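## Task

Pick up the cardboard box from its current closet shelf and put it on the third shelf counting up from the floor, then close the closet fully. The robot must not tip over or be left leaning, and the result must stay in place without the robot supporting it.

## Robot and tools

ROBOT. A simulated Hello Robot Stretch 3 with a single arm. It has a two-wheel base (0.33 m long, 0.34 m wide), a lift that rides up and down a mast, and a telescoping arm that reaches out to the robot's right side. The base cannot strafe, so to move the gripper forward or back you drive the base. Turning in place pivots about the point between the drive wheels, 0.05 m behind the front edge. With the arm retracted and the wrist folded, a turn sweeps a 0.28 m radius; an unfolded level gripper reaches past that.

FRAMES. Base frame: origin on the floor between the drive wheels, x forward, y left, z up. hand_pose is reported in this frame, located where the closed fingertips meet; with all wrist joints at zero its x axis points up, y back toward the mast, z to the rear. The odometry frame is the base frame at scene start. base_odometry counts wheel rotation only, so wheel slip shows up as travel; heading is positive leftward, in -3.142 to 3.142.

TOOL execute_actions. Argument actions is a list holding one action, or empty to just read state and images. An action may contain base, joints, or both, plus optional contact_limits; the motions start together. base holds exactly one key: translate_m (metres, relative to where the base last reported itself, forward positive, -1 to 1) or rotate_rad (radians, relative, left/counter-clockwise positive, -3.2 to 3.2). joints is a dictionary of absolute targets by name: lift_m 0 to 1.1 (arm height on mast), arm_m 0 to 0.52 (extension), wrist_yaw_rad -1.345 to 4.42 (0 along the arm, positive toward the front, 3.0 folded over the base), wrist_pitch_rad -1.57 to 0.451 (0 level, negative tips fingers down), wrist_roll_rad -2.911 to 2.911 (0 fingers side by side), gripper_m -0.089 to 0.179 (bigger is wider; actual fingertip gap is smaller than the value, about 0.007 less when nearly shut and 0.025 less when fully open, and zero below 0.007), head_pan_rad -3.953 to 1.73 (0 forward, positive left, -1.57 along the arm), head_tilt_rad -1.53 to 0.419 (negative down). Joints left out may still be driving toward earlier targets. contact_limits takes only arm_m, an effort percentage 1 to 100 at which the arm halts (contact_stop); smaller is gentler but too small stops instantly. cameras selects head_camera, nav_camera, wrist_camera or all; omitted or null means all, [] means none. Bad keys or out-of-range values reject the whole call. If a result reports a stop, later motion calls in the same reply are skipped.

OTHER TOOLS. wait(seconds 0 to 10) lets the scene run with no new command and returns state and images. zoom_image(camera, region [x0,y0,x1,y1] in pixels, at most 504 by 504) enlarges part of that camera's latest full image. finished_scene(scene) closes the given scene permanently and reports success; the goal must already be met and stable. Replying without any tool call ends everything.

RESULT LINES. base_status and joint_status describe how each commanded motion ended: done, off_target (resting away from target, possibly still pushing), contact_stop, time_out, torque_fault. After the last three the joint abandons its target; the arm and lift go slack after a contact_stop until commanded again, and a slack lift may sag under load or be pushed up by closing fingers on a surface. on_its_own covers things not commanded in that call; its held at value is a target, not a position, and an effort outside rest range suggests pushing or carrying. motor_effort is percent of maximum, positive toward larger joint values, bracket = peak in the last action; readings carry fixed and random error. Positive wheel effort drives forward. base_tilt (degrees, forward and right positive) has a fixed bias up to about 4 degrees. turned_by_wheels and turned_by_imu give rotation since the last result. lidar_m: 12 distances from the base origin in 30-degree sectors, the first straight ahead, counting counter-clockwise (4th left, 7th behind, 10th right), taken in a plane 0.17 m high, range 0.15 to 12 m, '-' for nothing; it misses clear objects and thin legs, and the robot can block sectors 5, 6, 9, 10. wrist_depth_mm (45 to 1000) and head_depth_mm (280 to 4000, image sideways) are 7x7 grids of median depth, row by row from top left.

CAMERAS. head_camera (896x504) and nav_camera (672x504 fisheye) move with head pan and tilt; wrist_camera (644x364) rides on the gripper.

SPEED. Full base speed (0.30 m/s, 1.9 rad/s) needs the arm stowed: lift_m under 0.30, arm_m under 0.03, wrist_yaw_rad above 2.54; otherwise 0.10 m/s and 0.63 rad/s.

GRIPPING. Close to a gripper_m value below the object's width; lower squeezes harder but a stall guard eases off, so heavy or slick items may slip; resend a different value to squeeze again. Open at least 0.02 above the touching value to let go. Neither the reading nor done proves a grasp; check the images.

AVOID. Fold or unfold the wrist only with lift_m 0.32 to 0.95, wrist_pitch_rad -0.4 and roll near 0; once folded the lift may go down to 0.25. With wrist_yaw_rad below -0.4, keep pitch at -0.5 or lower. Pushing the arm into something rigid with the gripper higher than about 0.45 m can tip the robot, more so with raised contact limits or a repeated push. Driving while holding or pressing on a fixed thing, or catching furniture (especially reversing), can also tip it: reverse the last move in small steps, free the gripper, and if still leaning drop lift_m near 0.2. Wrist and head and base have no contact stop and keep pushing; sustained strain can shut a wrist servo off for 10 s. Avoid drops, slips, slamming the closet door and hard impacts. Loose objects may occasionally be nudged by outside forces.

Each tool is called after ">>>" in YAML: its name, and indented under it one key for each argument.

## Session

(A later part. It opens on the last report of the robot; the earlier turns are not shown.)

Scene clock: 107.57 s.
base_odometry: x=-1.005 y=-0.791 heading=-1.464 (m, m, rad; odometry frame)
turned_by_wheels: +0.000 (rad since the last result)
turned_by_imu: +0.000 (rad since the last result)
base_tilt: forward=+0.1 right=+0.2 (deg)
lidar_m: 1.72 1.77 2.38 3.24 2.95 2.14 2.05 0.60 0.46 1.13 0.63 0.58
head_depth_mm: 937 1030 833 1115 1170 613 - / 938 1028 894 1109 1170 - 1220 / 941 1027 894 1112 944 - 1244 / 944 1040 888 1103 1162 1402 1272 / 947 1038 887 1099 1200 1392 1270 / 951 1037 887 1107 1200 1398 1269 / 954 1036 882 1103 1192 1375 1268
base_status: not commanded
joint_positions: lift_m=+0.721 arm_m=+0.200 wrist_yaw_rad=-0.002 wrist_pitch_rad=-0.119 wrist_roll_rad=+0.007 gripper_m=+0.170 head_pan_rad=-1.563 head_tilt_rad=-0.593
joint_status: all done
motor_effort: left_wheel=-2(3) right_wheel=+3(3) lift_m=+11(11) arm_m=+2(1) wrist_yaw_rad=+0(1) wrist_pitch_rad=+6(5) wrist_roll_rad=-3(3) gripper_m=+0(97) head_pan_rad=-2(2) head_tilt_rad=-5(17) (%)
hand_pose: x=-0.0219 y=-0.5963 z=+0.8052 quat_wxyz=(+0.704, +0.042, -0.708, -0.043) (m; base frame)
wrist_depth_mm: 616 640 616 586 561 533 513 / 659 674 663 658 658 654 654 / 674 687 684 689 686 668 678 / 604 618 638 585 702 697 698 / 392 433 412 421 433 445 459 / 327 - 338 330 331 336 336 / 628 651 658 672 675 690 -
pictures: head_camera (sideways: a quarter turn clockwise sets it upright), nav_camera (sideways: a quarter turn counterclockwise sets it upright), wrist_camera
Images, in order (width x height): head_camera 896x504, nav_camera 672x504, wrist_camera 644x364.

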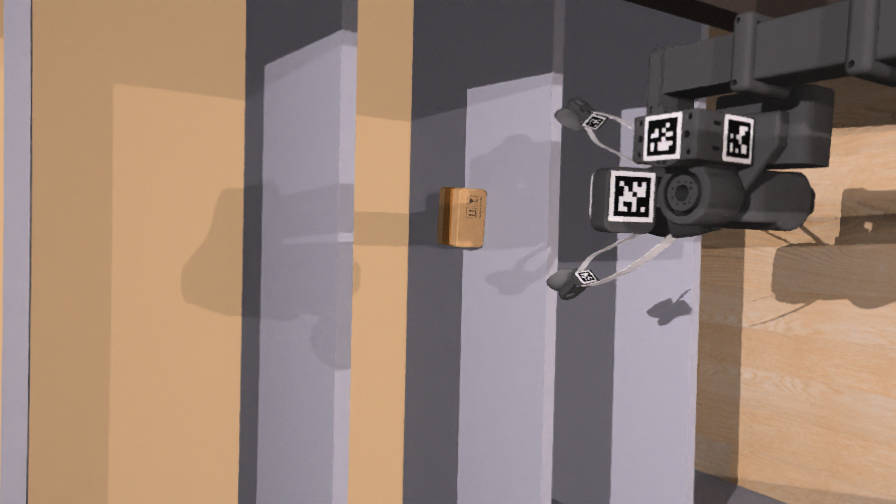

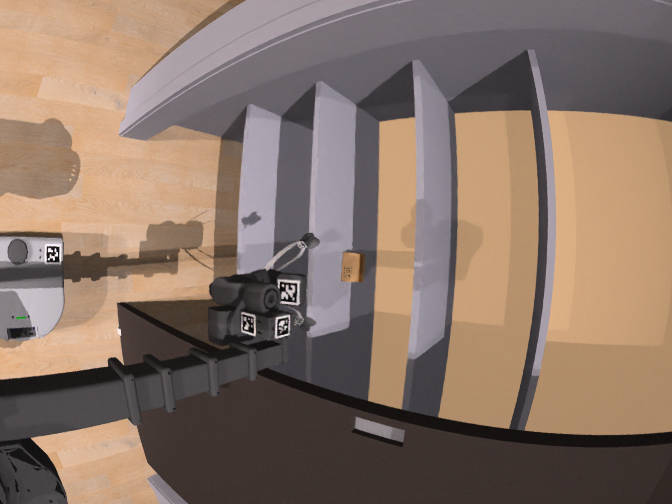

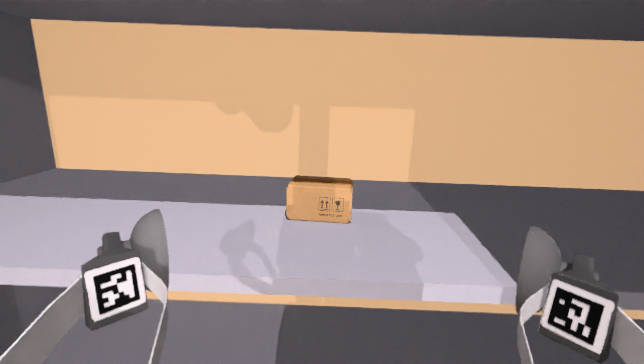

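>>> execute_actions:
  actions:
    - {"joints":{"lift_m":0.66,"arm_m":0.4,"wrist_pitch_rad":-0.07},"base":{"translate_m":0.015},"contact_limits":{"arm_m":8}}
  cameras: ["head_camera","wrist_camera"]

Scene clock: 120.77 s.
base_odometry: x=-1.003 y=-0.805 heading=-1.464 (m, m, rad; odometry frame)
turned_by_wheels: +0.000 (rad since the last result)
turned_by_imu: +0.001 (rad since the last result)
base_tilt: forward=+0.3 right=+0.1 (deg)
lidar_m: 1.70 1.76 2.36 3.64 2.98 2.15 2.07 0.60 0.47 1.13 0.61 0.57
head_depth_mm: 938 1024 831 1118 1166 1102 672 / 939 1028 889 1113 942 1407 1263 / 941 1031 890 1090 - 1402 1272 / 942 1037 888 1109 1187 1397 1271 / 949 1039 889 1109 1198 1402 1267 / 950 1034 885 1104 1201 1403 1267 / 951 1033 877 1106 1200 1328 1269
base_status: done
joint_positions: lift_m=+0.661 arm_m=+0.400 wrist_yaw_rad=-0.002 wrist_pitch_rad=-0.094 wrist_roll_rad=+0.007 gripper_m=+0.170 head_pan_rad=-1.563 head_tilt_rad=-0.593
joint_status: all done
motor_effort: left_wheel=-3(5) right_wheel=+2(8) lift_m=+11(9) arm_m=+2(3) wrist_yaw_rad=+0(1) wrist_pitch_rad=+8(10) wrist_roll_rad=-3(3) gripper_m=+1(1) head_pan_rad=-3(3) head_tilt_rad=-5(4) (%)
contact_limits: arm_m 8 (drawing in: default 16, maximum 26; extending or still: default 22, maximum 35)
hand_pose: x=-0.0219 y=-0.7976 z=+0.7516 quat_wxyz=(+0.704, +0.033, -0.708, -0.034) (m; base frame)
wrist_depth_mm: 463 457 458 454 455 453 447 / 472 475 475 469 471 465 467 / 493 491 491 486 486 489 485 / 432 444 470 272 497 497 500 / 275 301 283 250 280 312 323 / 211 - 208 212 216 219 233 / 152 159 162 166 168 170 -
pictures: head_camera (sideways: a quarter turn clockwise sets it upright), wrist_camera
Images, in order (width x height): head_camera 896x504, wrist_camera 644x364.

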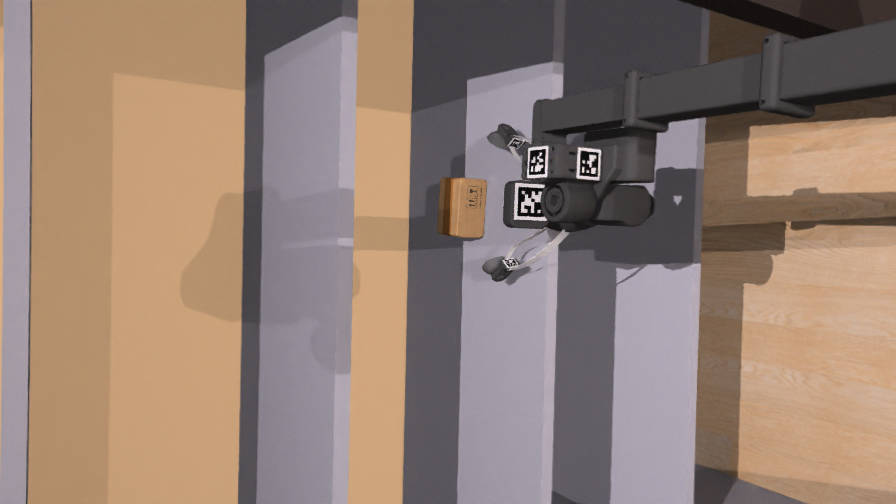

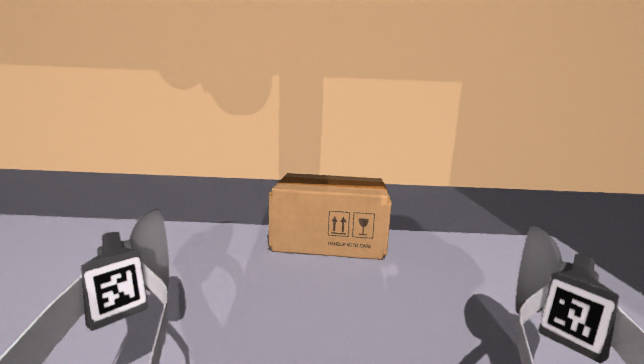

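>>> execute_actions:
  actions:
    - {"joints":{"lift_m":0.648,"arm_m":0.52},"base":{"translate_m":0.004},"contact_limits":{"arm_m":8}}
  cameras: ["wrist_camera"]

>>> execute_actions:
  actions:
    - {"joints":{"gripper_m":0.04}}
  cameras: ["wrist_camera","head_camera"]

Scene clock: 126.50 s.
base_odometry: x=-1.003 y=-0.809 heading=-1.464 (m, m, rad; odometry frame)
turned_by_wheels: +0.000 (rad since the last result)
turned_by_imu: +0.000 (rad since the last result)
base_tilt: forward=+0.3 right=+0.1 (deg)
lidar_m: 1.70 1.75 2.35 3.64 2.98 2.15 2.07 0.60 0.47 1.13 0.60 0.57
head_depth_mm: 935 1028 891 1115 1170 1105 692 / 938 1032 888 1112 941 1407 1258 / 941 1030 886 1160 1200 1404 1271 / 943 1036 884 1107 1206 1399 1270 / 948 1030 883 1105 1207 1395 1271 / 950 1032 879 1101 1200 1394 1275 / 952 1033 874 1099 1198 1328 1271
base_status: done
joint_positions: lift_m=+0.649 arm_m=+0.494 wrist_yaw_rad=+0.003 wrist_pitch_rad=-0.114 wrist_roll_rad=+0.006 gripper_m=+0.170 head_pan_rad=-1.563 head_tilt_rad=-0.595
joint_status: arm_m contact_stop (moved +0.094 of +0.120); the others done
on_its_own: arm_m is slack since a contact_stop, until your next command for it (your +0.520 is given up)
motor_effort: left_wheel=-1(5) right_wheel=+1(7) lift_m=+10(12) arm_m=+0(10) wrist_yaw_rad=-2(3) wrist_pitch_rad=+15(20) wrist_roll_rad=-3(3) gripper_m=+0(1) head_pan_rad=-2(2) head_tilt_rad=-3(5) (%)
contact_limits: arm_m 8 (drawing in: default 16, maximum 26; extending or still: default 22, maximum 35)
hand_pose: x=-0.0208 y=-0.8905 z=+0.7343 quat_wxyz=(+0.704, +0.042, -0.708, -0.040) (m; base frame)
wrist_depth_mm: 369 373 369 369 365 361 361 / 384 385 383 380 378 378 371 / 398 399 399 390 392 390 389 / 348 364 376 193 401 400 400 / 228 250 208 150 147 258 265 / 178 - 161 156 154 185 195 / 130 136 138 140 142 145 -
pictures: wrist_camera
Images, in order (width x height): wrist_camera 644x364.

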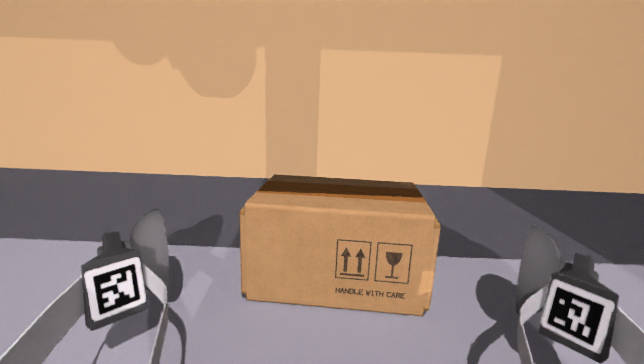

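not run: a stop came earlier in this reply.

>>> execute_actions:
  actions:
    - {"joints":{"lift_m":0.674,"arm_m":0.485,"wrist_pitch_rad":-0.16}}
  cameras: []

>>> execute_actions:
  actions:
    - {"joints":{"arm_m":0.52},"contact_limits":{"arm_m":8}}
  cameras: ["wrist_camera"]

>>> execute_actions:
  actions:
    - {"joints":{"gripper_m":0.04}}
  cameras: ["wrist_camera","head_camera"]

Scene clock: 131.90 s.
base_odometry: x=-1.003 y=-0.809 heading=-1.464 (m, m, rad; odometry frame)
turned_by_wheels: +0.000 (rad since the last result)
turned_by_imu: +0.000 (rad since the last result)
base_tilt: forward=+0.3 right=+0.2 (deg)
lidar_m: 1.70 1.75 2.35 3.62 2.99 2.16 2.07 0.60 0.47 1.13 0.60 0.57
head_depth_mm: 934 1026 889 1109 1173 1102 672 / 940 1031 890 1133 1054 1264 1276 / 943 1031 887 1189 1201 1399 1276 / 942 1037 884 1128 1198 1401 1275 / 944 1033 883 1105 1201 1391 1269 / 949 1029 877 1103 1199 1394 1274 / 950 1033 875 1094 1197 1325 1270
base_status: not commanded
joint_positions: lift_m=+0.673 arm_m=+0.485 wrist_yaw_rad=+0.002 wrist_pitch_rad=-0.177 wrist_roll_rad=+0.006 gripper_m=+0.170 head_pan_rad=-1.563 head_tilt_rad=-0.595
joint_status: all done
motor_effort: left_wheel=-1(2) right_wheel=+1(1) lift_m=+44(47) arm_m=-2(4) wrist_yaw_rad=-2(2) wrist_pitch_rad=+6(15) wrist_roll_rad=-3(3) gripper_m=+0(1) head_pan_rad=-2(2) head_tilt_rad=-3(4) (%)
hand_pose: x=-0.0209 y=-0.8782 z=+0.7430 quat_wxyz=(+0.703, +0.063, -0.706, -0.062) (m; base frame)
wrist_depth_mm: 373 373 372 367 367 370 365 / 393 389 388 386 382 380 381 / 412 407 408 406 405 399 397 / 345 353 364 214 388 396 411 / 242 259 233 163 162 265 272 / 194 - 181 171 170 198 208 / 144 150 153 155 157 158 -
pictures: none
No camera images: the call's "cameras" was empty. Leave "cameras" out to get every camera's image.

Scene clock: 133.20 s.
base_odometry: x=-1.003 y=-0.809 heading=-1.464 (m, m, rad; odometry frame)
turned_by_wheels: +0.000 (rad since the last result)
turned_by_imu: +0.000 (rad since the last result)
base_tilt: forward=+0.4 right=+0.2 (deg)
lidar_m: 1.70 1.75 2.35 3.64 2.99 2.16 2.07 0.60 0.47 1.13 0.61 0.57
head_depth_mm: 935 1027 889 1108 1168 1101 663 / 939 1030 890 1157 1205 1406 1269 / 942 1036 885 1220 1220 1405 1274 / 945 1037 884 1154 1202 1401 1265 / 945 1036 882 1102 1199 1395 1269 / 948 1031 878 1097 1195 1397 1270 / 950 1032 875 1101 1196 1332 1273
base_status: not commanded
joint_positions: lift_m=+0.673 arm_m=+0.520 wrist_yaw_rad=+0.002 wrist_pitch_rad=-0.178 wrist_roll_rad=+0.006 gripper_m=+0.170 head_pan_rad=-1.563 head_tilt_rad=-0.595
joint_status: all done
motor_effort: left_wheel=-2(1) right_wheel=+1(1) lift_m=+44(44) arm_m=+2(4) wrist_yaw_rad=-2(2) wrist_pitch_rad=+6(6) wrist_roll_rad=-2(3) gripper_m=+0(0) head_pan_rad=-2(2) head_tilt_rad=-4(4) (%)
contact_limits: arm_m 8 (drawing in: default 16, maximum 26; extending or still: default 22, maximum 35)
hand_pose: x=-0.0209 y=-0.9127 z=+0.7429 quat_wxyz=(+0.703, +0.064, -0.706, -0.062) (m; base frame)
wrist_depth_mm: 347 341 342 338 338 336 333 / 359 361 355 354 352 348 349 / 376 376 371 369 369 368 365 / 345 353 362 374 381 377 375 / 240 259 231 145 157 265 272 / 193 - 136 130 127 198 206 / 145 150 143 138 135 158 -
pictures: wrist_camera
Images, in order (width x height): wrist_camera 644x364.

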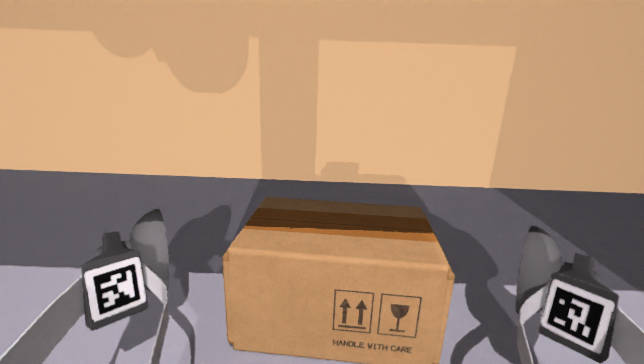

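Scene clock: 135.00 s.
base_odometry: x=-1.003 y=-0.809 heading=-1.464 (m, m, rad; odometry frame)
turned_by_wheels: +0.000 (rad since the last result)
turned_by_imu: +0.000 (rad since the last result)
base_tilt: forward=+0.2 right=+0.3 (deg)
lidar_m: 1.70 1.75 2.35 3.64 2.99 2.16 2.07 0.61 0.47 1.13 0.60 0.57
head_depth_mm: 936 1025 889 1113 1166 1102 664 / 939 1028 887 1159 1205 1404 1275 / 938 1035 885 1214 1218 1401 1265 / 945 1037 883 1132 1201 1393 1268 / 947 1033 881 1102 1199 1397 1270 / 950 1029 878 1106 1201 1396 1268 / 953 1030 877 1103 1194 1328 1267
base_status: not commanded
joint_positions: lift_m=+0.673 arm_m=+0.520 wrist_yaw_rad=+0.002 wrist_pitch_rad=-0.178 wrist_roll_rad=+0.006 gripper_m=+0.041 head_pan_rad=-1.563 head_tilt_rad=-0.595
joint_status: all done
motor_effort: left_wheel=-1(1) right_wheel=+1(1) lift_m=+44(44) arm_m=+2(2) wrist_yaw_rad=-1(2) wrist_pitch_rad=+6(6) wrist_roll_rad=-3(3) gripper_m=-26(97) head_pan_rad=-2(2) head_tilt_rad=-4(3) (%)
hand_pose: x=-0.0209 y=-0.9127 z=+0.7429 quat_wxyz=(+0.703, +0.064, -0.706, -0.062) (m; base frame)
wrist_depth_mm: 344 343 338 339 336 334 334 / 359 358 353 354 352 351 348 / 379 375 371 372 369 365 363 / 343 353 361 374 380 379 378 / 240 244 153 145 147 266 270 / 185 190 134 131 128 205 201 / 150 151 142 139 137 152 162
pictures: head_camera (sideways: a quarter turn clockwise sets it upright), wrist_camera
Images, in order (width x height): head_camera 896x504, wrist_camera 644x364.

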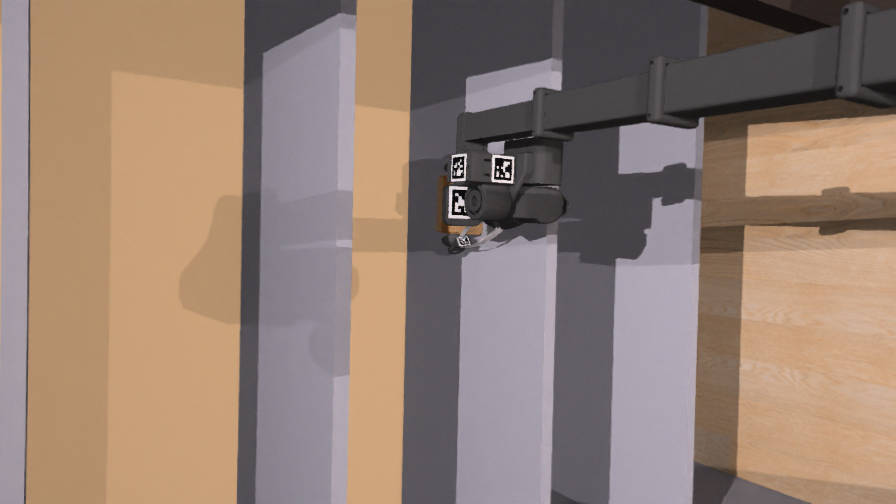

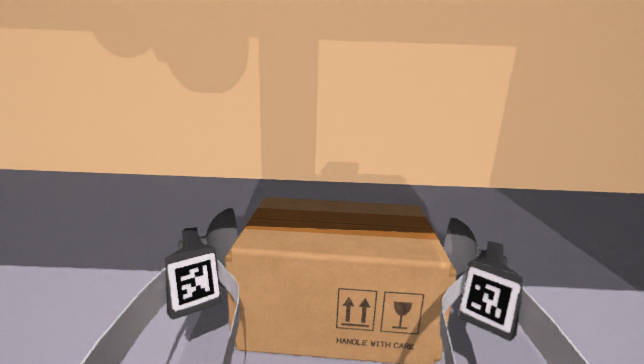

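>>> execute_actions:
  actions:
    - {"joints":{"lift_m":0.695}}
  cameras: []

>>> execute_actions:
  actions:
    - {"joints":{"arm_m":0.23}}
  cameras: ["wrist_camera","head_camera"]

Scene clock: 138.97 s.
base_odometry: x=-1.003 y=-0.809 heading=-1.464 (m, m, rad; odometry frame)
turned_by_wheels: +0.000 (rad since the last result)
turned_by_imu: +0.000 (rad since the last result)
base_tilt: forward=+0.3 right=+0.1 (deg)
lidar_m: 1.70 1.76 2.35 3.24 2.99 2.17 2.07 0.60 0.47 1.13 0.61 0.57
head_depth_mm: 933 1026 887 1112 1171 1100 - / 938 1031 889 1159 1169 1394 1265 / 941 1031 885 1218 1201 1403 1269 / 943 1037 882 1102 1202 1392 1267 / 946 1038 880 1099 1199 1398 1267 / 946 1032 876 1102 1199 1392 1275 / 951 1033 874 1102 1194 1329 1266
base_status: not commanded
joint_positions: lift_m=+0.694 arm_m=+0.520 wrist_yaw_rad=+0.002 wrist_pitch_rad=-0.187 wrist_roll_rad=+0.006 gripper_m=+0.048 head_pan_rad=-1.563 head_tilt_rad=-0.595
joint_status: all done
on_its_own: gripper_m is held at +0.047, not at your +0.040, by its stall guard, which is not easing now
motor_effort: left_wheel=-1(1) right_wheel=+1(0) lift_m=+45(46) arm_m=+2(2) wrist_yaw_rad=-2(2) wrist_pitch_rad=+9(9) wrist_roll_rad=-3(3) gripper_m=-22(23) head_pan_rad=-2(3) head_tilt_rad=-3(4) (%)
hand_pose: x=-0.0209 y=-0.9121 z=+0.7616 quat_wxyz=(+0.702, +0.067, -0.706, -0.066) (m; base frame)
wrist_depth_mm: 342 342 341 340 335 334 332 / 360 356 355 354 350 352 347 / 376 374 372 369 369 366 367 / 387 389 385 389 383 381 385 / 277 281 153 145 148 307 309 / 212 220 134 131 129 236 232 / 174 174 164 139 137 177 187
pictures: none
No camera images: the call's "cameras" was empty. Leave "cameras" out to get every camera's image.

Scene clock: 142.33 s.
base_odometry: x=-1.003 y=-0.809 heading=-1.464 (m, m, rad; odometry frame)
turned_by_wheels: +0.000 (rad since the last result)
turned_by_imu: +0.000 (rad since the last result)
base_tilt: forward=+0.3 right=+0.2 (deg)
lidar_m: 1.70 1.75 2.35 3.64 2.99 2.16 2.07 0.60 0.47 1.13 0.60 0.57
head_depth_mm: 933 1028 889 1111 1164 1072 - / 937 1031 888 1109 1166 - 1248 / 942 1030 881 1109 907 - 1249 / 943 1036 881 1107 939 1397 1266 / 948 1034 881 1104 1202 1402 1274 / 949 1029 878 1100 1193 1394 1267 / 952 1032 876 1101 1199 1323 1272
base_status: not commanded
joint_positions: lift_m=+0.694 arm_m=+0.230 wrist_yaw_rad=+0.002 wrist_pitch_rad=-0.188 wrist_roll_rad=+0.006 gripper_m=+0.048 head_pan_rad=-1.563 head_tilt_rad=-0.595
joint_status: all done
on_its_own: gripper_m is held at +0.047, not at your +0.040, by its stall guard, which is not easing now
motor_effort: left_wheel=-1(1) right_wheel=+0(1) lift_m=+45(45) arm_m=-2(2) wrist_yaw_rad=-2(2) wrist_pitch_rad=+10(9) wrist_roll_rad=-3(3) gripper_m=-23(22) head_pan_rad=-2(2) head_tilt_rad=-3(3) (%)
hand_pose: x=-0.0211 y=-0.6225 z=+0.7613 quat_wxyz=(+0.702, +0.067, -0.706, -0.066) (m; base frame)
wrist_depth_mm: 608 602 607 597 599 588 594 / 631 640 625 633 629 628 617 / 610 653 655 663 655 650 647 / 393 402 415 426 444 452 466 / 295 301 153 145 148 307 310 / 652 709 134 131 129 696 713 / 556 563 531 139 137 569 604
pictures: head_camera (sideways: a quarter turn clockwise sets it upright), wrist_camera
Images, in order (width x height): head_camera 896x504, wrist_camera 644x364.

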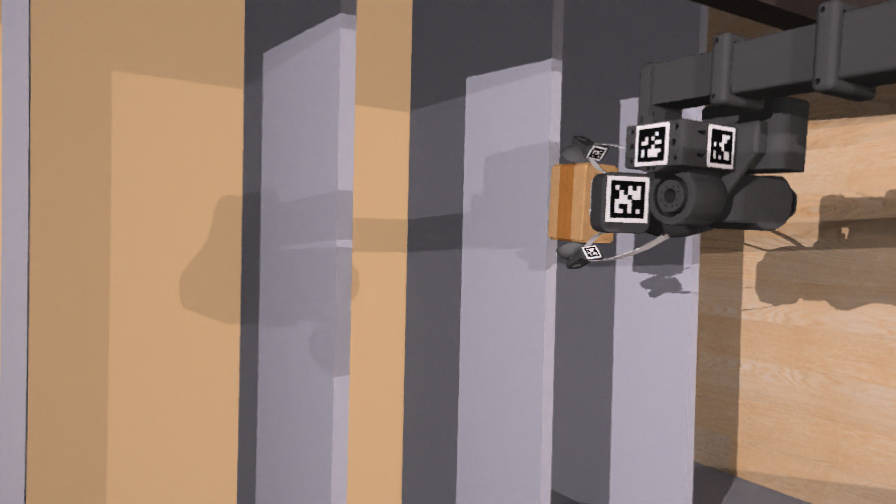

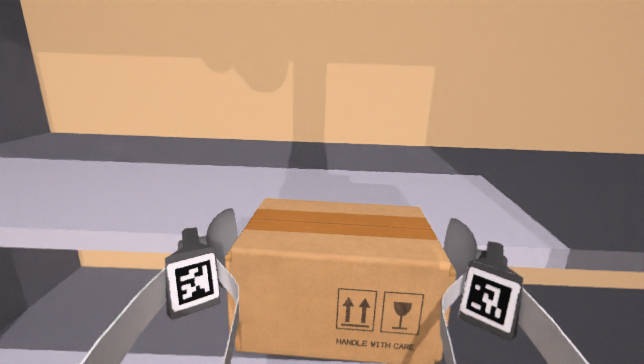

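>>> execute_actions:
  actions:
    - {"joints":{"lift_m":1.02}}
  cameras: ["wrist_camera"]

Scene clock: 149.37 s.
base_odometry: x=-1.003 y=-0.809 heading=-1.464 (m, m, rad; odometry frame)
turned_by_wheels: +0.000 (rad since the last result)
turned_by_imu: +0.001 (rad since the last result)
base_tilt: forward=+0.5 right=+0.3 (deg)
lidar_m: 1.70 1.75 2.36 3.24 2.98 2.16 2.07 0.60 0.47 1.13 0.60 0.57
head_depth_mm: 936 1002 - 1061 1167 1103 733 / 940 1000 - 1058 1166 1130 1277 / 939 1019 - 1016 1169 1401 1276 / 941 1043 954 1109 1201 1393 1276 / 947 1034 881 1101 1202 1398 1272 / 951 1027 882 1097 1200 1390 1272 / 951 1032 877 1102 1195 1332 1268
base_status: not commanded
joint_positions: lift_m=+1.019 arm_m=+0.230 wrist_yaw_rad=+0.002 wrist_pitch_rad=-0.188 wrist_roll_rad=+0.006 gripper_m=+0.048 head_pan_rad=-1.563 head_tilt_rad=-0.595
joint_status: all done
on_its_own: gripper_m is held at +0.047, not at your +0.040, by its stall guard, which is not easing now
motor_effort: left_wheel=-2(1) right_wheel=+1(0) lift_m=+45(45) arm_m=-2(2) wrist_yaw_rad=-1(2) wrist_pitch_rad=+10(10) wrist_roll_rad=-3(3) gripper_m=-24(23) head_pan_rad=-2(2) head_tilt_rad=-4(3) (%)
hand_pose: x=-0.0211 y=-0.6224 z=+1.0863 quat_wxyz=(+0.702, +0.067, -0.706, -0.066) (m; base frame)
wrist_depth_mm: 606 608 607 598 590 590 594 / 629 642 634 631 629 627 606 / 656 660 656 656 655 651 650 / 451 464 472 491 502 513 534 / 317 322 154 145 148 353 357 / 671 687 134 132 129 293 296 / 583 593 553 139 137 595 635
pictures: wrist_camera
Images, in order (width x height): wrist_camera 644x364.

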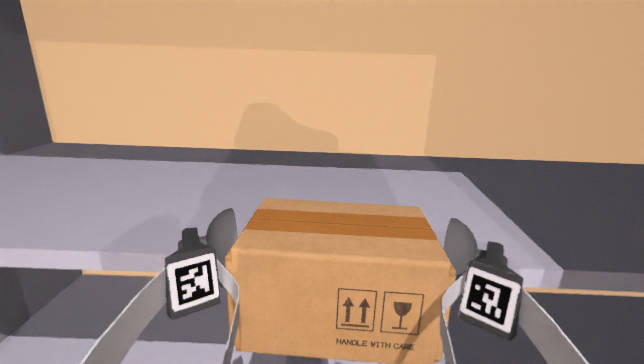

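>>> execute_actions:
  actions:
    - {"joints":{"lift_m":1.0,"arm_m":0.45},"contact_limits":{"arm_m":8}}
  cameras: []

>>> execute_actions:
  actions:
    - {"joints":{"lift_m":0.981}}
  cameras: ["wrist_camera"]

Scene clock: 155.77 s.
base_odometry: x=-1.003 y=-0.809 heading=-1.464 (m, m, rad; odometry frame)
turned_by_wheels: +0.000 (rad since the last result)
turned_by_imu: +0.001 (rad since the last result)
base_tilt: forward=+0.5 right=+0.1 (deg)
lidar_m: 1.70 1.76 2.36 3.64 2.99 2.16 2.07 0.60 0.47 1.13 0.61 0.57
head_depth_mm: 934 998 1070 1112 1168 1099 730 / 938 1000 888 1107 1165 1129 1272 / 940 1007 1184 1110 1165 1400 1271 / 943 1039 854 1102 1202 1399 1269 / 945 1032 882 1103 1199 1394 1270 / 949 1031 880 1103 1200 1394 1265 / 954 1033 877 1103 1192 1326 1267
base_status: not commanded
joint_positions: lift_m=+1.001 arm_m=+0.450 wrist_yaw_rad=+0.002 wrist_pitch_rad=-0.188 wrist_roll_rad=+0.006 gripper_m=+0.048 head_pan_rad=-1.563 head_tilt_rad=-0.595
joint_status: all done
on_its_own: gripper_m is held at +0.047, not at your +0.040, by its stall guard, which is not easing now
motor_effort: left_wheel=-1(1) right_wheel=+1(1) lift_m=+12(39) arm_m=+2(4) wrist_yaw_rad=-1(2) wrist_pitch_rad=+10(10) wrist_roll_rad=-3(3) gripper_m=-23(23) head_pan_rad=-2(2) head_tilt_rad=-4(3) (%)
contact_limits: arm_m 8 (drawing in: default 16, maximum 26; extending or still: default 22, maximum 35)
hand_pose: x=-0.0211 y=-0.8419 z=+1.0679 quat_wxyz=(+0.702, +0.067, -0.706, -0.066) (m; base frame)
wrist_depth_mm: 404 409 401 402 401 396 394 / 428 423 421 420 417 414 415 / 452 446 442 439 439 436 436 / 397 407 415 430 436 446 446 / 279 283 153 145 148 310 311 / 215 222 134 131 129 238 235 / 175 177 166 139 137 179 189
pictures: none
No camera images: the call's "cameras" was empty. Leave "cameras" out to get every camera's image.

Scene clock: 156.67 s.
base_odometry: x=-1.003 y=-0.809 heading=-1.464 (m, m, rad; odometry frame)
turned_by_wheels: +0.000 (rad since the last result)
turned_by_imu: +0.000 (rad since the last result)
base_tilt: forward=+0.2 right=+0.0 (deg)
lidar_m: 1.70 1.75 2.35 3.24 2.98 2.17 2.07 0.60 0.47 1.13 0.60 0.57
head_depth_mm: 939 1011 - 1108 1173 1103 731 / 938 1003 1178 1111 1164 1132 1269 / 942 1005 1187 1107 1164 1400 1273 / 945 1032 853 1105 1200 1397 1272 / 946 1030 884 1102 1198 1400 1267 / 950 1029 880 1099 1203 1392 1264 / 953 1030 876 1101 1199 1331 1272
base_status: not commanded
joint_positions: lift_m=+0.982 arm_m=+0.450 wrist_yaw_rad=+0.002 wrist_pitch_rad=-0.188 wrist_roll_rad=+0.006 gripper_m=+0.048 head_pan_rad=-1.563 head_tilt_rad=-0.595
joint_status: all done
on_its_own: gripper_m is held at +0.047, not at your +0.040, by its stall guard, which is not easing now
motor_effort: left_wheel=-1(2) right_wheel=+1(1) lift_m=+11(11) arm_m=+2(2) wrist_yaw_rad=-2(2) wrist_pitch_rad=+9(9) wrist_roll_rad=-3(3) gripper_m=-23(23) head_pan_rad=-2(2) head_tilt_rad=-4(4) (%)
hand_pose: x=-0.0211 y=-0.8419 z=+1.0489 quat_wxyz=(+0.702, +0.067, -0.706, -0.066) (m; base frame)
wrist_depth_mm: 405 407 402 403 400 397 395 / 428 425 419 421 418 419 414 / 448 446 447 439 436 433 435 / 342 351 361 368 382 391 403 / 242 244 154 145 148 267 271 / 186 192 134 132 129 206 203 / 152 153 143 139 137 154 163
pictures: wrist_camera
Images, in order (width x height): wrist_camera 644x364.

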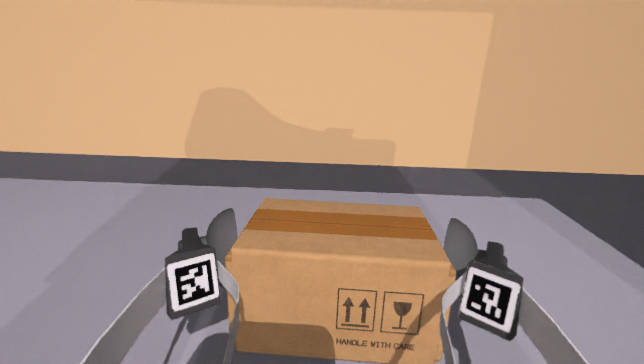

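>>> execute_actions:
  actions:
    - {"joints":{"gripper_m":0.15}}
  cameras: []

>>> execute_actions:
  actions:
    - {"joints":{"arm_m":0.2,"lift_m":0.99}}
  cameras: ["wrist_camera"]

>>> execute_actions:
  actions:
    - {"joints":{"arm_m":0.0,"lift_m":1.05,"gripper_m":0.0,"wrist_pitch_rad":-0.33},"base":{"rotate_rad":0.022}}
  cameras: []

>>> execute_actions:
  actions:
    - {"base":{"translate_m":-0.22}}

Scene clock: 168.27 s.
base_odometry: x=-1.003 y=-0.809 heading=-1.464 (m, m, rad; odometry frame)
turned_by_wheels: +0.000 (rad since the last result)
turned_by_imu: +0.001 (rad since the last result)
base_tilt: forward=+0.5 right=+0.1 (deg)
lidar_m: 1.70 1.76 2.35 3.63 2.99 2.17 2.07 0.60 0.47 1.13 0.60 0.57
head_depth_mm: 936 1010 - 1111 1163 1105 732 / 935 1004 1177 1113 1167 1131 1276 / 938 1007 1182 1106 1167 1403 1268 / 946 1035 823 1105 1202 1393 1269 / 948 1031 884 1106 1204 1402 1270 / 949 1030 879 1102 1202 1398 1270 / 954 1034 876 1100 1197 1326 1269
base_status: not commanded
joint_positions: lift_m=+0.982 arm_m=+0.450 wrist_yaw_rad=+0.002 wrist_pitch_rad=-0.185 wrist_roll_rad=+0.006 gripper_m=+0.150 head_pan_rad=-1.563 head_tilt_rad=-0.595
joint_status: all done
motor_effort: left_wheel=-1(1) right_wheel=+1(1) lift_m=+11(11) arm_m=+2(2) wrist_yaw_rad=-2(1) wrist_pitch_rad=+9(10) wrist_roll_rad=-3(2) gripper_m=+1(95) head_pan_rad=-2(2) head_tilt_rad=-4(3) (%)
hand_pose: x=-0.0211 y=-0.8422 z=+1.0497 quat_wxyz=(+0.702, +0.066, -0.706, -0.065) (m; base frame)
wrist_depth_mm: 405 406 406 402 402 400 395 / 427 424 424 421 417 416 414 / 446 445 443 440 442 439 434 / 348 356 365 372 385 399 412 / 241 261 237 150 162 276 273 / 187 - 135 131 128 200 206 / - 154 145 139 137 157 164
pictures: none
No camera images: the call's "cameras" was empty. Leave "cameras" out to get every camera's image.

Scene clock: 171.33 s.
base_odometry: x=-1.003 y=-0.809 heading=-1.464 (m, m, rad; odometry frame)
turned_by_wheels: +0.000 (rad since the last result)
turned_by_imu: +0.000 (rad since the last result)
base_tilt: forward=+0.3 right=+0.0 (deg)
lidar_m: 1.70 1.75 2.35 3.64 3.00 2.17 2.07 0.60 0.47 1.14 0.61 0.57
head_depth_mm: 936 1026 - - 1168 1102 735 / 937 1029 - - 1169 1130 1268 / 939 1029 - - 1163 1402 1273 / 946 1037 853 1060 1208 1398 1271 / 949 1032 880 1108 1200 1395 1264 / 952 1031 881 1102 1199 1400 1268 / 952 1033 874 1098 1200 1319 1268
base_status: not commanded
joint_positions: lift_m=+0.989 arm_m=+0.200 wrist_yaw_rad=+0.002 wrist_pitch_rad=-0.184 wrist_roll_rad=+0.006 gripper_m=+0.150 head_pan_rad=-1.563 head_tilt_rad=-0.595
joint_status: all done
motor_effort: left_wheel=-1(1) right_wheel=+1(1) lift_m=+44(46) arm_m=-2(3) wrist_yaw_rad=-2(1) wrist_pitch_rad=+8(9) wrist_roll_rad=-3(3) gripper_m=+0(0) head_pan_rad=-3(2) head_tilt_rad=-4(3) (%)
hand_pose: x=-0.0211 y=-0.5927 z=+1.0574 quat_wxyz=(+0.702, +0.065, -0.706, -0.065) (m; base frame)
wrist_depth_mm: 634 637 631 630 624 621 609 / 643 654 653 653 663 646 643 / 605 686 682 687 671 676 674 / 371 382 392 375 412 426 437 / 621 316 757 316 323 330 313 / 649 - 695 710 724 724 756 / 547 559 562 566 575 557 593
pictures: wrist_camera
Images, in order (width x height): wrist_camera 644x364.

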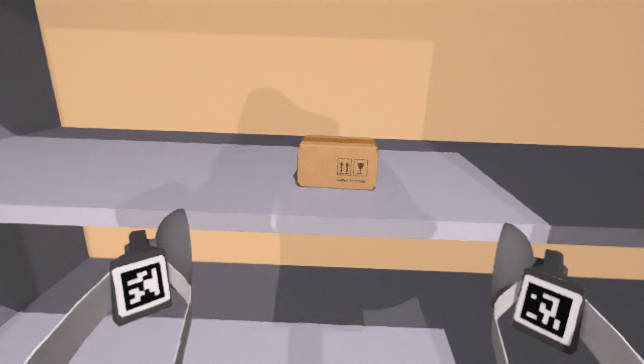

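Scene clock: 174.03 s.
base_odometry: x=-1.003 y=-0.809 heading=-1.443 (m, m, rad; odometry frame)
turned_by_wheels: +0.022 (rad since the last result)
turned_by_imu: +0.022 (rad since the last result)
base_tilt: forward=+0.4 right=+0.1 (deg)
lidar_m: 1.70 1.76 2.41 3.21 2.92 2.15 2.07 0.59 0.47 1.13 0.59 0.57
head_depth_mm: 934 1017 892 - - - - / 935 1024 890 - - - - / 938 1034 777 - - - - / 944 1035 886 1105 1202 1402 1274 / 953 1031 884 1106 1203 1397 1275 / 953 1037 879 1106 1198 1396 1268 / 961 1041 876 1102 1199 1278 1267
base_status: done
joint_positions: lift_m=+1.049 arm_m=+0.003 wrist_yaw_rad=+0.002 wrist_pitch_rad=-0.347 wrist_roll_rad=+0.006 gripper_m=+0.000 head_pan_rad=-1.563 head_tilt_rad=-0.595
joint_status: all done
joint sent to its limit — the command would take arm_m past its lower limit, so that joint was sent only as far as its limit.
motor_effort: left_wheel=-3(8) right_wheel=+2(8) lift_m=+44(43) arm_m=-2(3) wrist_yaw_rad=-1(1) wrist_pitch_rad=+6(7) wrist_roll_rad=-3(3) gripper_m=-2(94) head_pan_rad=-3(2) head_tilt_rad=-4(4) (%)
hand_pose: x=-0.0211 y=-0.3808 z=+1.0780 quat_wxyz=(+0.695, +0.123, -0.698, -0.122) (m; base frame)
wrist_depth_mm: 631 807 820 791 776 784 772 / 625 775 852 831 817 828 806 / 578 593 556 564 559 547 557 / 637 890 979 951 951 953 942 / 638 780 783 861 803 813 773 / 647 833 690 - 673 689 248 / 652 856 873 887 882 906 246
pictures: none
No camera images: the call's "cameras" was empty. Leave "cameras" out to get every camera's image.

Scene clock: 177.20 s.
base_odometry: x=-1.031 y=-0.591 heading=-1.443 (m, m, rad; odometry frame)
turned_by_wheels: +0.000 (rad since the last result)
turned_by_imu: +0.000 (rad since the last result)
base_tilt: forward=+0.5 right=+0.1 (deg)
lidar_m: 1.92 1.99 2.71 3.64 2.61 1.91 1.85 0.59 0.43 0.41 1.04 0.75
head_depth_mm: 315 345 371 - - - - / 317 347 373 - - - - / 322 353 378 - - - - / 949 1040 885 1105 1202 1130 1235 / 951 1033 796 1102 1200 1393 1267 / 956 1032 801 1101 1197 1389 1275 / 958 1047 879 1097 1196 1393 1270
base_status: done
joint_positions: lift_m=+1.049 arm_m=+0.003 wrist_yaw_rad=+0.002 wrist_pitch_rad=-0.347 wrist_roll_rad=+0.006 gripper_m=+0.000 head_pan_rad=-1.563 head_tilt_rad=-0.595
joint_status: not commanded
motor_effort: left_wheel=-3(9) right_wheel=+2(2) lift_m=+45(44) arm_m=-2(2) wrist_yaw_rad=-2(2) wrist_pitch_rad=+6(6) wrist_roll_rad=-3(3) gripper_m=-2(4) head_pan_rad=-2(2) head_tilt_rad=-4(3) (%)
hand_pose: x=-0.0211 y=-0.3808 z=+1.0780 quat_wxyz=(+0.695, +0.123, -0.698, -0.122) (m; base frame)
wrist_depth_mm: 807 823 804 152 149 147 146 / 797 827 846 162 159 157 156 / 586 587 560 174 171 169 167 / 887 986 981 198 185 183 181 / 753 769 774 211 199 197 195 / 820 966 682 - 216 216 212 / 854 865 877 254 245 238 234
pictures: head_camera (sideways: a quarter turn clockwise sets it upright), nav_camera (sideways: a quarter turn counterclockwise sets it upright), wrist_camera
Images, in order (width x height): head_camera 896x504, nav_camera 672x504, wrist_camera 644x364.

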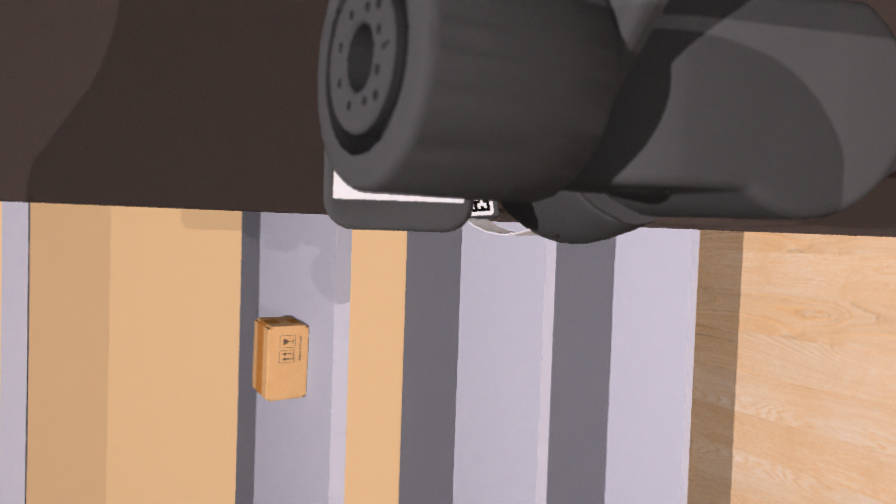

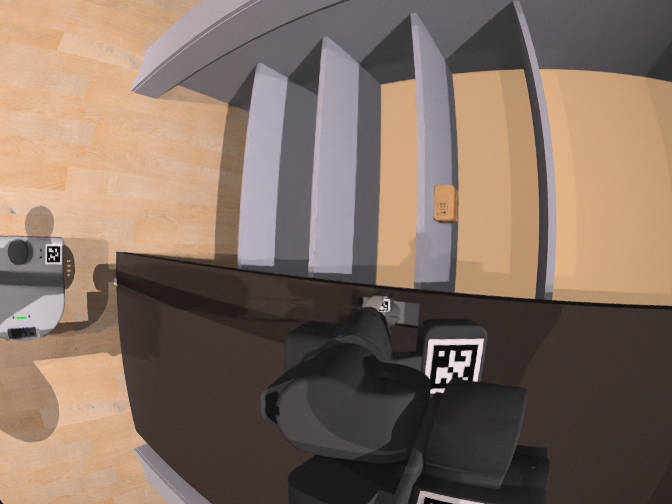

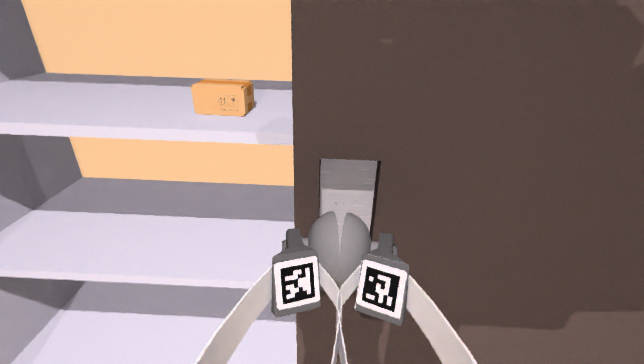

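>>> execute_actions:
  actions:
    - {"base":{"translate_m":-0.005}}
  cameras: []

>>> execute_actions:
  actions:
    - {"joints":{"arm_m":0.026},"contact_limits":{"arm_m":7}}
  cameras: ["wrist_camera"]

Scene clock: 182.13 s.
base_odometry: x=-1.032 y=-0.586 heading=-1.443 (m, m, rad; odometry frame)
turned_by_wheels: +0.000 (rad since the last result)
turned_by_imu: +0.000 (rad since the last result)
base_tilt: forward=+0.4 right=+0.3 (deg)
lidar_m: 1.92 1.99 2.73 3.18 2.61 1.92 1.84 0.59 0.43 0.41 1.05 0.75
head_depth_mm: 315 345 372 - - - - / 317 347 373 - - - - / 318 349 378 - - - - / 946 1036 883 1106 1202 1131 1216 / 950 1032 819 1105 1200 1394 1271 / 955 1037 799 1101 1203 1396 1265 / 960 1046 876 1096 1196 1391 1269
base_status: done
joint_positions: lift_m=+1.049 arm_m=+0.003 wrist_yaw_rad=+0.002 wrist_pitch_rad=-0.347 wrist_roll_rad=+0.006 gripper_m=+0.000 head_pan_rad=-1.563 head_tilt_rad=-0.595
joint_status: not commanded
motor_effort: left_wheel=-2(9) right_wheel=+2(3) lift_m=+44(44) arm_m=-1(2) wrist_yaw_rad=-1(2) wrist_pitch_rad=+6(6) wrist_roll_rad=-2(3) gripper_m=-3(2) head_pan_rad=-2(2) head_tilt_rad=-4(3) (%)
hand_pose: x=-0.0211 y=-0.3808 z=+1.0780 quat_wxyz=(+0.695, +0.123, -0.698, -0.122) (m; base frame)
wrist_depth_mm: 808 821 812 151 149 148 146 / 794 840 840 161 159 158 156 / 583 592 556 174 171 169 167 / 873 977 975 198 184 182 180 / 761 775 786 211 200 198 195 / 828 963 682 - 217 216 213 / 841 875 875 248 245 238 235
pictures: none
No camera images: the call's "cameras" was empty. Leave "cameras" out to get every camera's image.

Scene clock: 183.23 s.
base_odometry: x=-1.032 y=-0.586 heading=-1.443 (m, m, rad; odometry frame)
turned_by_wheels: +0.000 (rad since the last result)
turned_by_imu: +0.000 (rad since the last result)
base_tilt: forward=+0.4 right=+0.1 (deg)
lidar_m: 1.92 2.00 2.72 3.21 2.60 1.91 1.85 0.59 0.43 0.41 1.05 0.75
head_depth_mm: 315 345 - - - - 670 / 317 347 - - - - 697 / 318 348 373 - - - 699 / 944 1035 887 1106 1204 1129 1208 / 952 1035 818 1108 1196 1403 1272 / 956 1035 800 1100 1195 1396 1269 / 957 1041 877 1102 1198 1397 1268
base_status: not commanded
joint_positions: lift_m=+1.049 arm_m=+0.026 wrist_yaw_rad=+0.002 wrist_pitch_rad=-0.347 wrist_roll_rad=+0.006 gripper_m=+0.000 head_pan_rad=-1.563 head_tilt_rad=-0.595
joint_status: all done
motor_effort: left_wheel=-2(2) right_wheel=+2(2) lift_m=+44(44) arm_m=+2(0) wrist_yaw_rad=-1(2) wrist_pitch_rad=+6(6) wrist_roll_rad=-3(3) gripper_m=-3(3) head_pan_rad=-2(2) head_tilt_rad=-4(3) (%)
contact_limits: arm_m 7 (drawing in: default 16, maximum 26; extending or still: default 22, maximum 35)
hand_pose: x=-0.0211 y=-0.4035 z=+1.0780 quat_wxyz=(+0.695, +0.123, -0.698, -0.122) (m; base frame)
wrist_depth_mm: 804 798 785 130 128 127 126 / 811 825 830 139 138 136 134 / 536 551 549 150 148 146 144 / 873 955 951 165 160 157 155 / 761 767 779 181 173 171 168 / 663 679 682 - 187 187 184 / 834 860 874 213 211 206 204
pictures: wrist_camera
Images, in order (width x height): wrist_camera 644x364.

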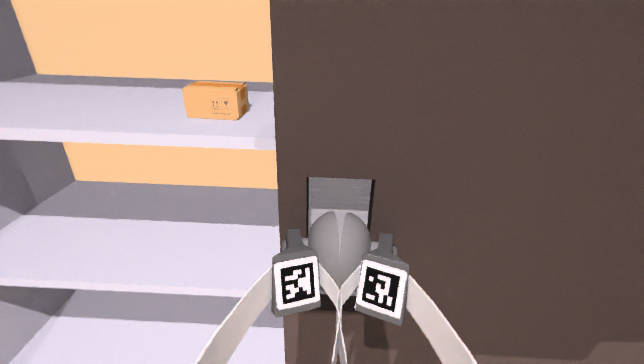

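>>> execute_actions:
  actions:
    - {"base":{"translate_m":0.25}}
  cameras: ["wrist_camera"]

Scene clock: 188.93 s.
base_odometry: x=-1.000 y=-0.834 heading=-1.443 (m, m, rad; odometry frame)
turned_by_wheels: +0.000 (rad since the last result)
turned_by_imu: +0.001 (rad since the last result)
base_tilt: forward=+0.3 right=+0.1 (deg)
lidar_m: 1.67 1.73 2.37 3.24 2.96 2.18 2.09 0.59 0.43 0.41 0.56 0.55
head_depth_mm: 314 345 - - - - 668 / 316 347 - - - - 697 / 321 353 371 - - - 696 / 943 1034 885 1107 1200 1131 1238 / 952 1034 885 1102 1198 1392 1271 / 957 1035 879 1098 1202 1388 1268 / 961 1040 876 1099 1189 1217 1244
base_status: done
joint_positions: lift_m=+1.049 arm_m=+0.026 wrist_yaw_rad=-0.007 wrist_pitch_rad=-0.349 wrist_roll_rad=+0.006 gripper_m=+0.000 head_pan_rad=-1.563 head_tilt_rad=-0.595
joint_status: not commanded
motor_effort: left_wheel=-4(10) right_wheel=+4(24) lift_m=+44(44) arm_m=+1(2) wrist_yaw_rad=+4(27) wrist_pitch_rad=+7(7) wrist_roll_rad=-3(3) gripper_m=-3(6) head_pan_rad=-2(2) head_tilt_rad=-4(4) (%)
hand_pose: x=-0.0231 y=-0.4033 z=+1.0776 quat_wxyz=(+0.694, +0.120, -0.698, -0.126) (m; base frame)
wrist_depth_mm: 606 777 787 129 128 127 126 / 609 769 815 138 137 136 134 / 525 544 553 149 147 146 144 / 615 882 947 167 159 158 156 / 618 765 772 184 173 171 170 / 633 676 667 - 186 187 185 / 630 851 873 213 212 207 203
pictures: wrist_camera
Images, in order (width x height): wrist_camera 644x364.

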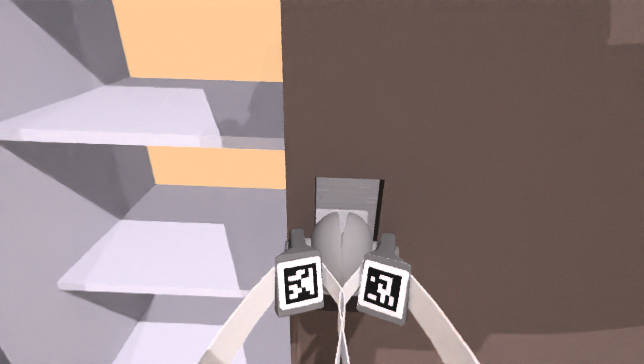

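>>> execute_actions:
  actions:
    - {"base":{"translate_m":0.33}}
  cameras: ["wrist_camera","head_camera"]

Scene clock: 197.87 s.
base_odometry: x=-0.958 y=-1.162 heading=-1.443 (m, m, rad; odometry frame)
turned_by_wheels: +0.000 (rad since the last result)
turned_by_imu: +0.002 (rad since the last result)
base_tilt: forward=+0.3 right=+0.3 (deg)
lidar_m: 1.34 1.39 1.90 3.28 3.45 2.52 1.51 0.59 0.43 0.39 0.39 1.39
head_depth_mm: 313 342 - - - - 667 / 314 345 - - - - 693 / 319 347 370 - - - 694 / 943 1036 885 1103 1204 1136 1189 / 313 336 375 411 468 546 643 / 293 323 358 410 472 559 669 / 304 338 376 423 484 564 676
base_status: done
joint_positions: lift_m=+1.049 arm_m=+0.026 wrist_yaw_rad=-0.003 wrist_pitch_rad=-0.350 wrist_roll_rad=+0.006 gripper_m=+0.000 head_pan_rad=-1.563 head_tilt_rad=-0.595
joint_status: not commanded
motor_effort: left_wheel=-3(8) right_wheel=+1(21) lift_m=+43(44) arm_m=+1(1) wrist_yaw_rad=+2(23) wrist_pitch_rad=+7(7) wrist_roll_rad=-3(3) gripper_m=-2(5) head_pan_rad=-2(2) head_tilt_rad=-4(3) (%)
hand_pose: x=-0.0222 y=-0.4032 z=+1.0774 quat_wxyz=(+0.694, +0.122, -0.698, -0.125) (m; base frame)
wrist_depth_mm: 107 134 547 128 126 125 124 / 112 136 558 137 135 134 132 / 119 137 487 147 145 143 142 / 129 144 263 163 157 155 153 / 141 149 270 171 170 168 167 / 156 160 244 - 184 185 182 / 181 175 289 212 209 203 200
pictures: head_camera (sideways: a quarter turn clockwise sets it upright), wrist_camera
Images, in order (width x height): head_camera 896x504, wrist_camera 644x364.

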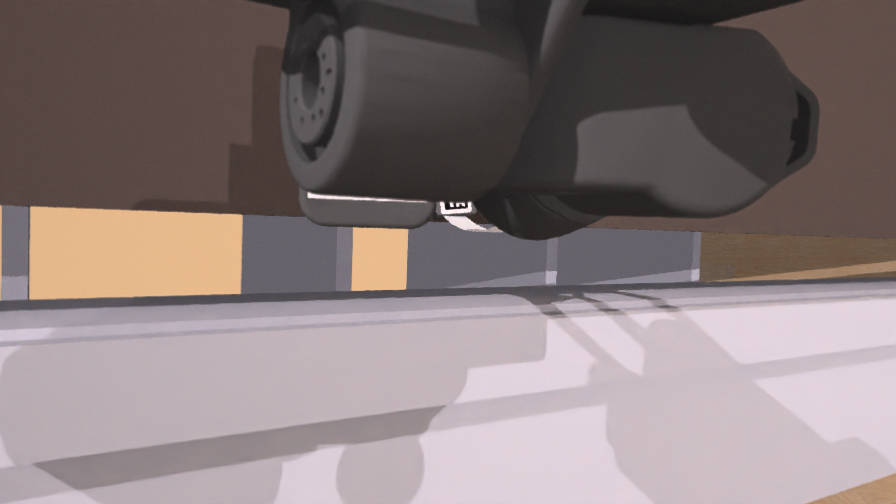

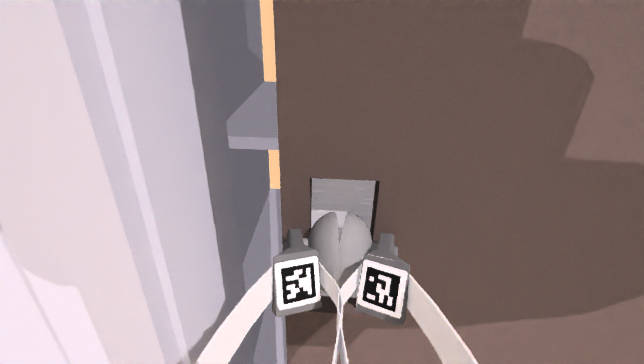

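>>> execute_actions:
  actions:
    - {"joints":{"wrist_yaw_rad":0.2,"arm_m":0.03},"contact_limits":{"arm_m":7}}
  cameras: ["wrist_camera","head_camera"]

Scene clock: 205.80 s.
base_odometry: x=-0.958 y=-1.162 heading=-1.443 (m, m, rad; odometry frame)
turned_by_wheels: +0.000 (rad since the last result)
turned_by_imu: -0.029 (rad since the last result)
base_tilt: forward=+0.2 right=+0.0 (deg)
lidar_m: 1.35 1.39 1.85 3.27 3.53 2.53 2.42 0.61 0.43 0.39 0.39 1.41
head_depth_mm: 316 346 - - - - 678 / 317 348 - - - - 701 / 318 348 - - - - 687 / 318 350 375 - 507 580 690 / 374 385 397 439 489 557 650 / 296 324 356 400 458 543 660 / 293 326 366 418 477 555 663
base_status: not commanded
joint_positions: lift_m=+1.049 arm_m=+0.030 wrist_yaw_rad=+0.199 wrist_pitch_rad=-0.360 wrist_roll_rad=+0.006 gripper_m=+0.000 head_pan_rad=-1.563 head_tilt_rad=-0.595
joint_status: all done
motor_effort: left_wheel=+1(12) right_wheel=-2(20) lift_m=+42(44) arm_m=+3(4) wrist_yaw_rad=+0(32) wrist_pitch_rad=+10(11) wrist_roll_rad=-3(3) gripper_m=-2(8) head_pan_rad=-1(2) head_tilt_rad=-3(4) (%)
contact_limits: arm_m 7 (drawing in: default 16, maximum 26; extending or still: default 22, maximum 35)
hand_pose: x=+0.0243 y=-0.4015 z=+1.0753 quat_wxyz=(+0.703, +0.195, -0.681, -0.057) (m; base frame)
wrist_depth_mm: 119 114 143 131 124 118 112 / 130 122 149 140 132 125 119 / 158 133 155 151 142 134 127 / 176 146 161 173 153 144 136 / 197 162 168 183 165 155 146 / 222 182 176 - 176 168 157 / 258 226 204 218 204 183 171
pictures: head_camera (sideways: a quarter turn clockwise sets it upright), wrist_camera
Images, in order (width x height): head_camera 896x504, wrist_camera 644x364.

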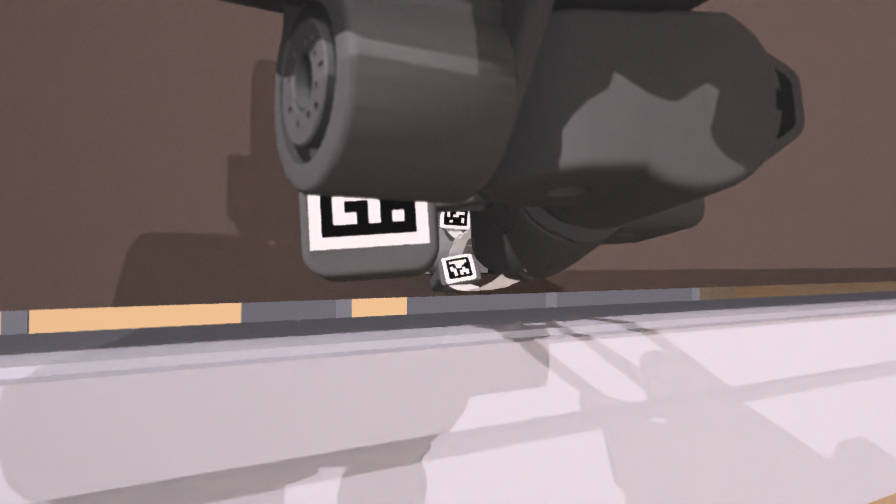

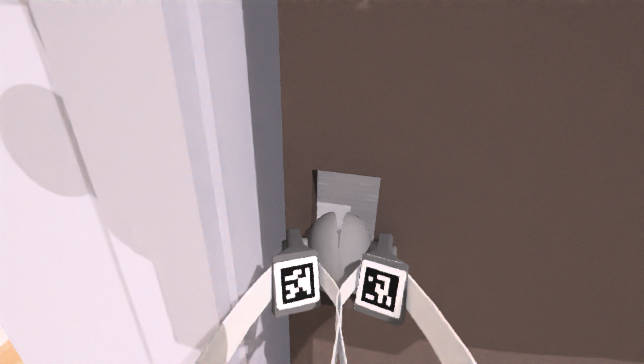

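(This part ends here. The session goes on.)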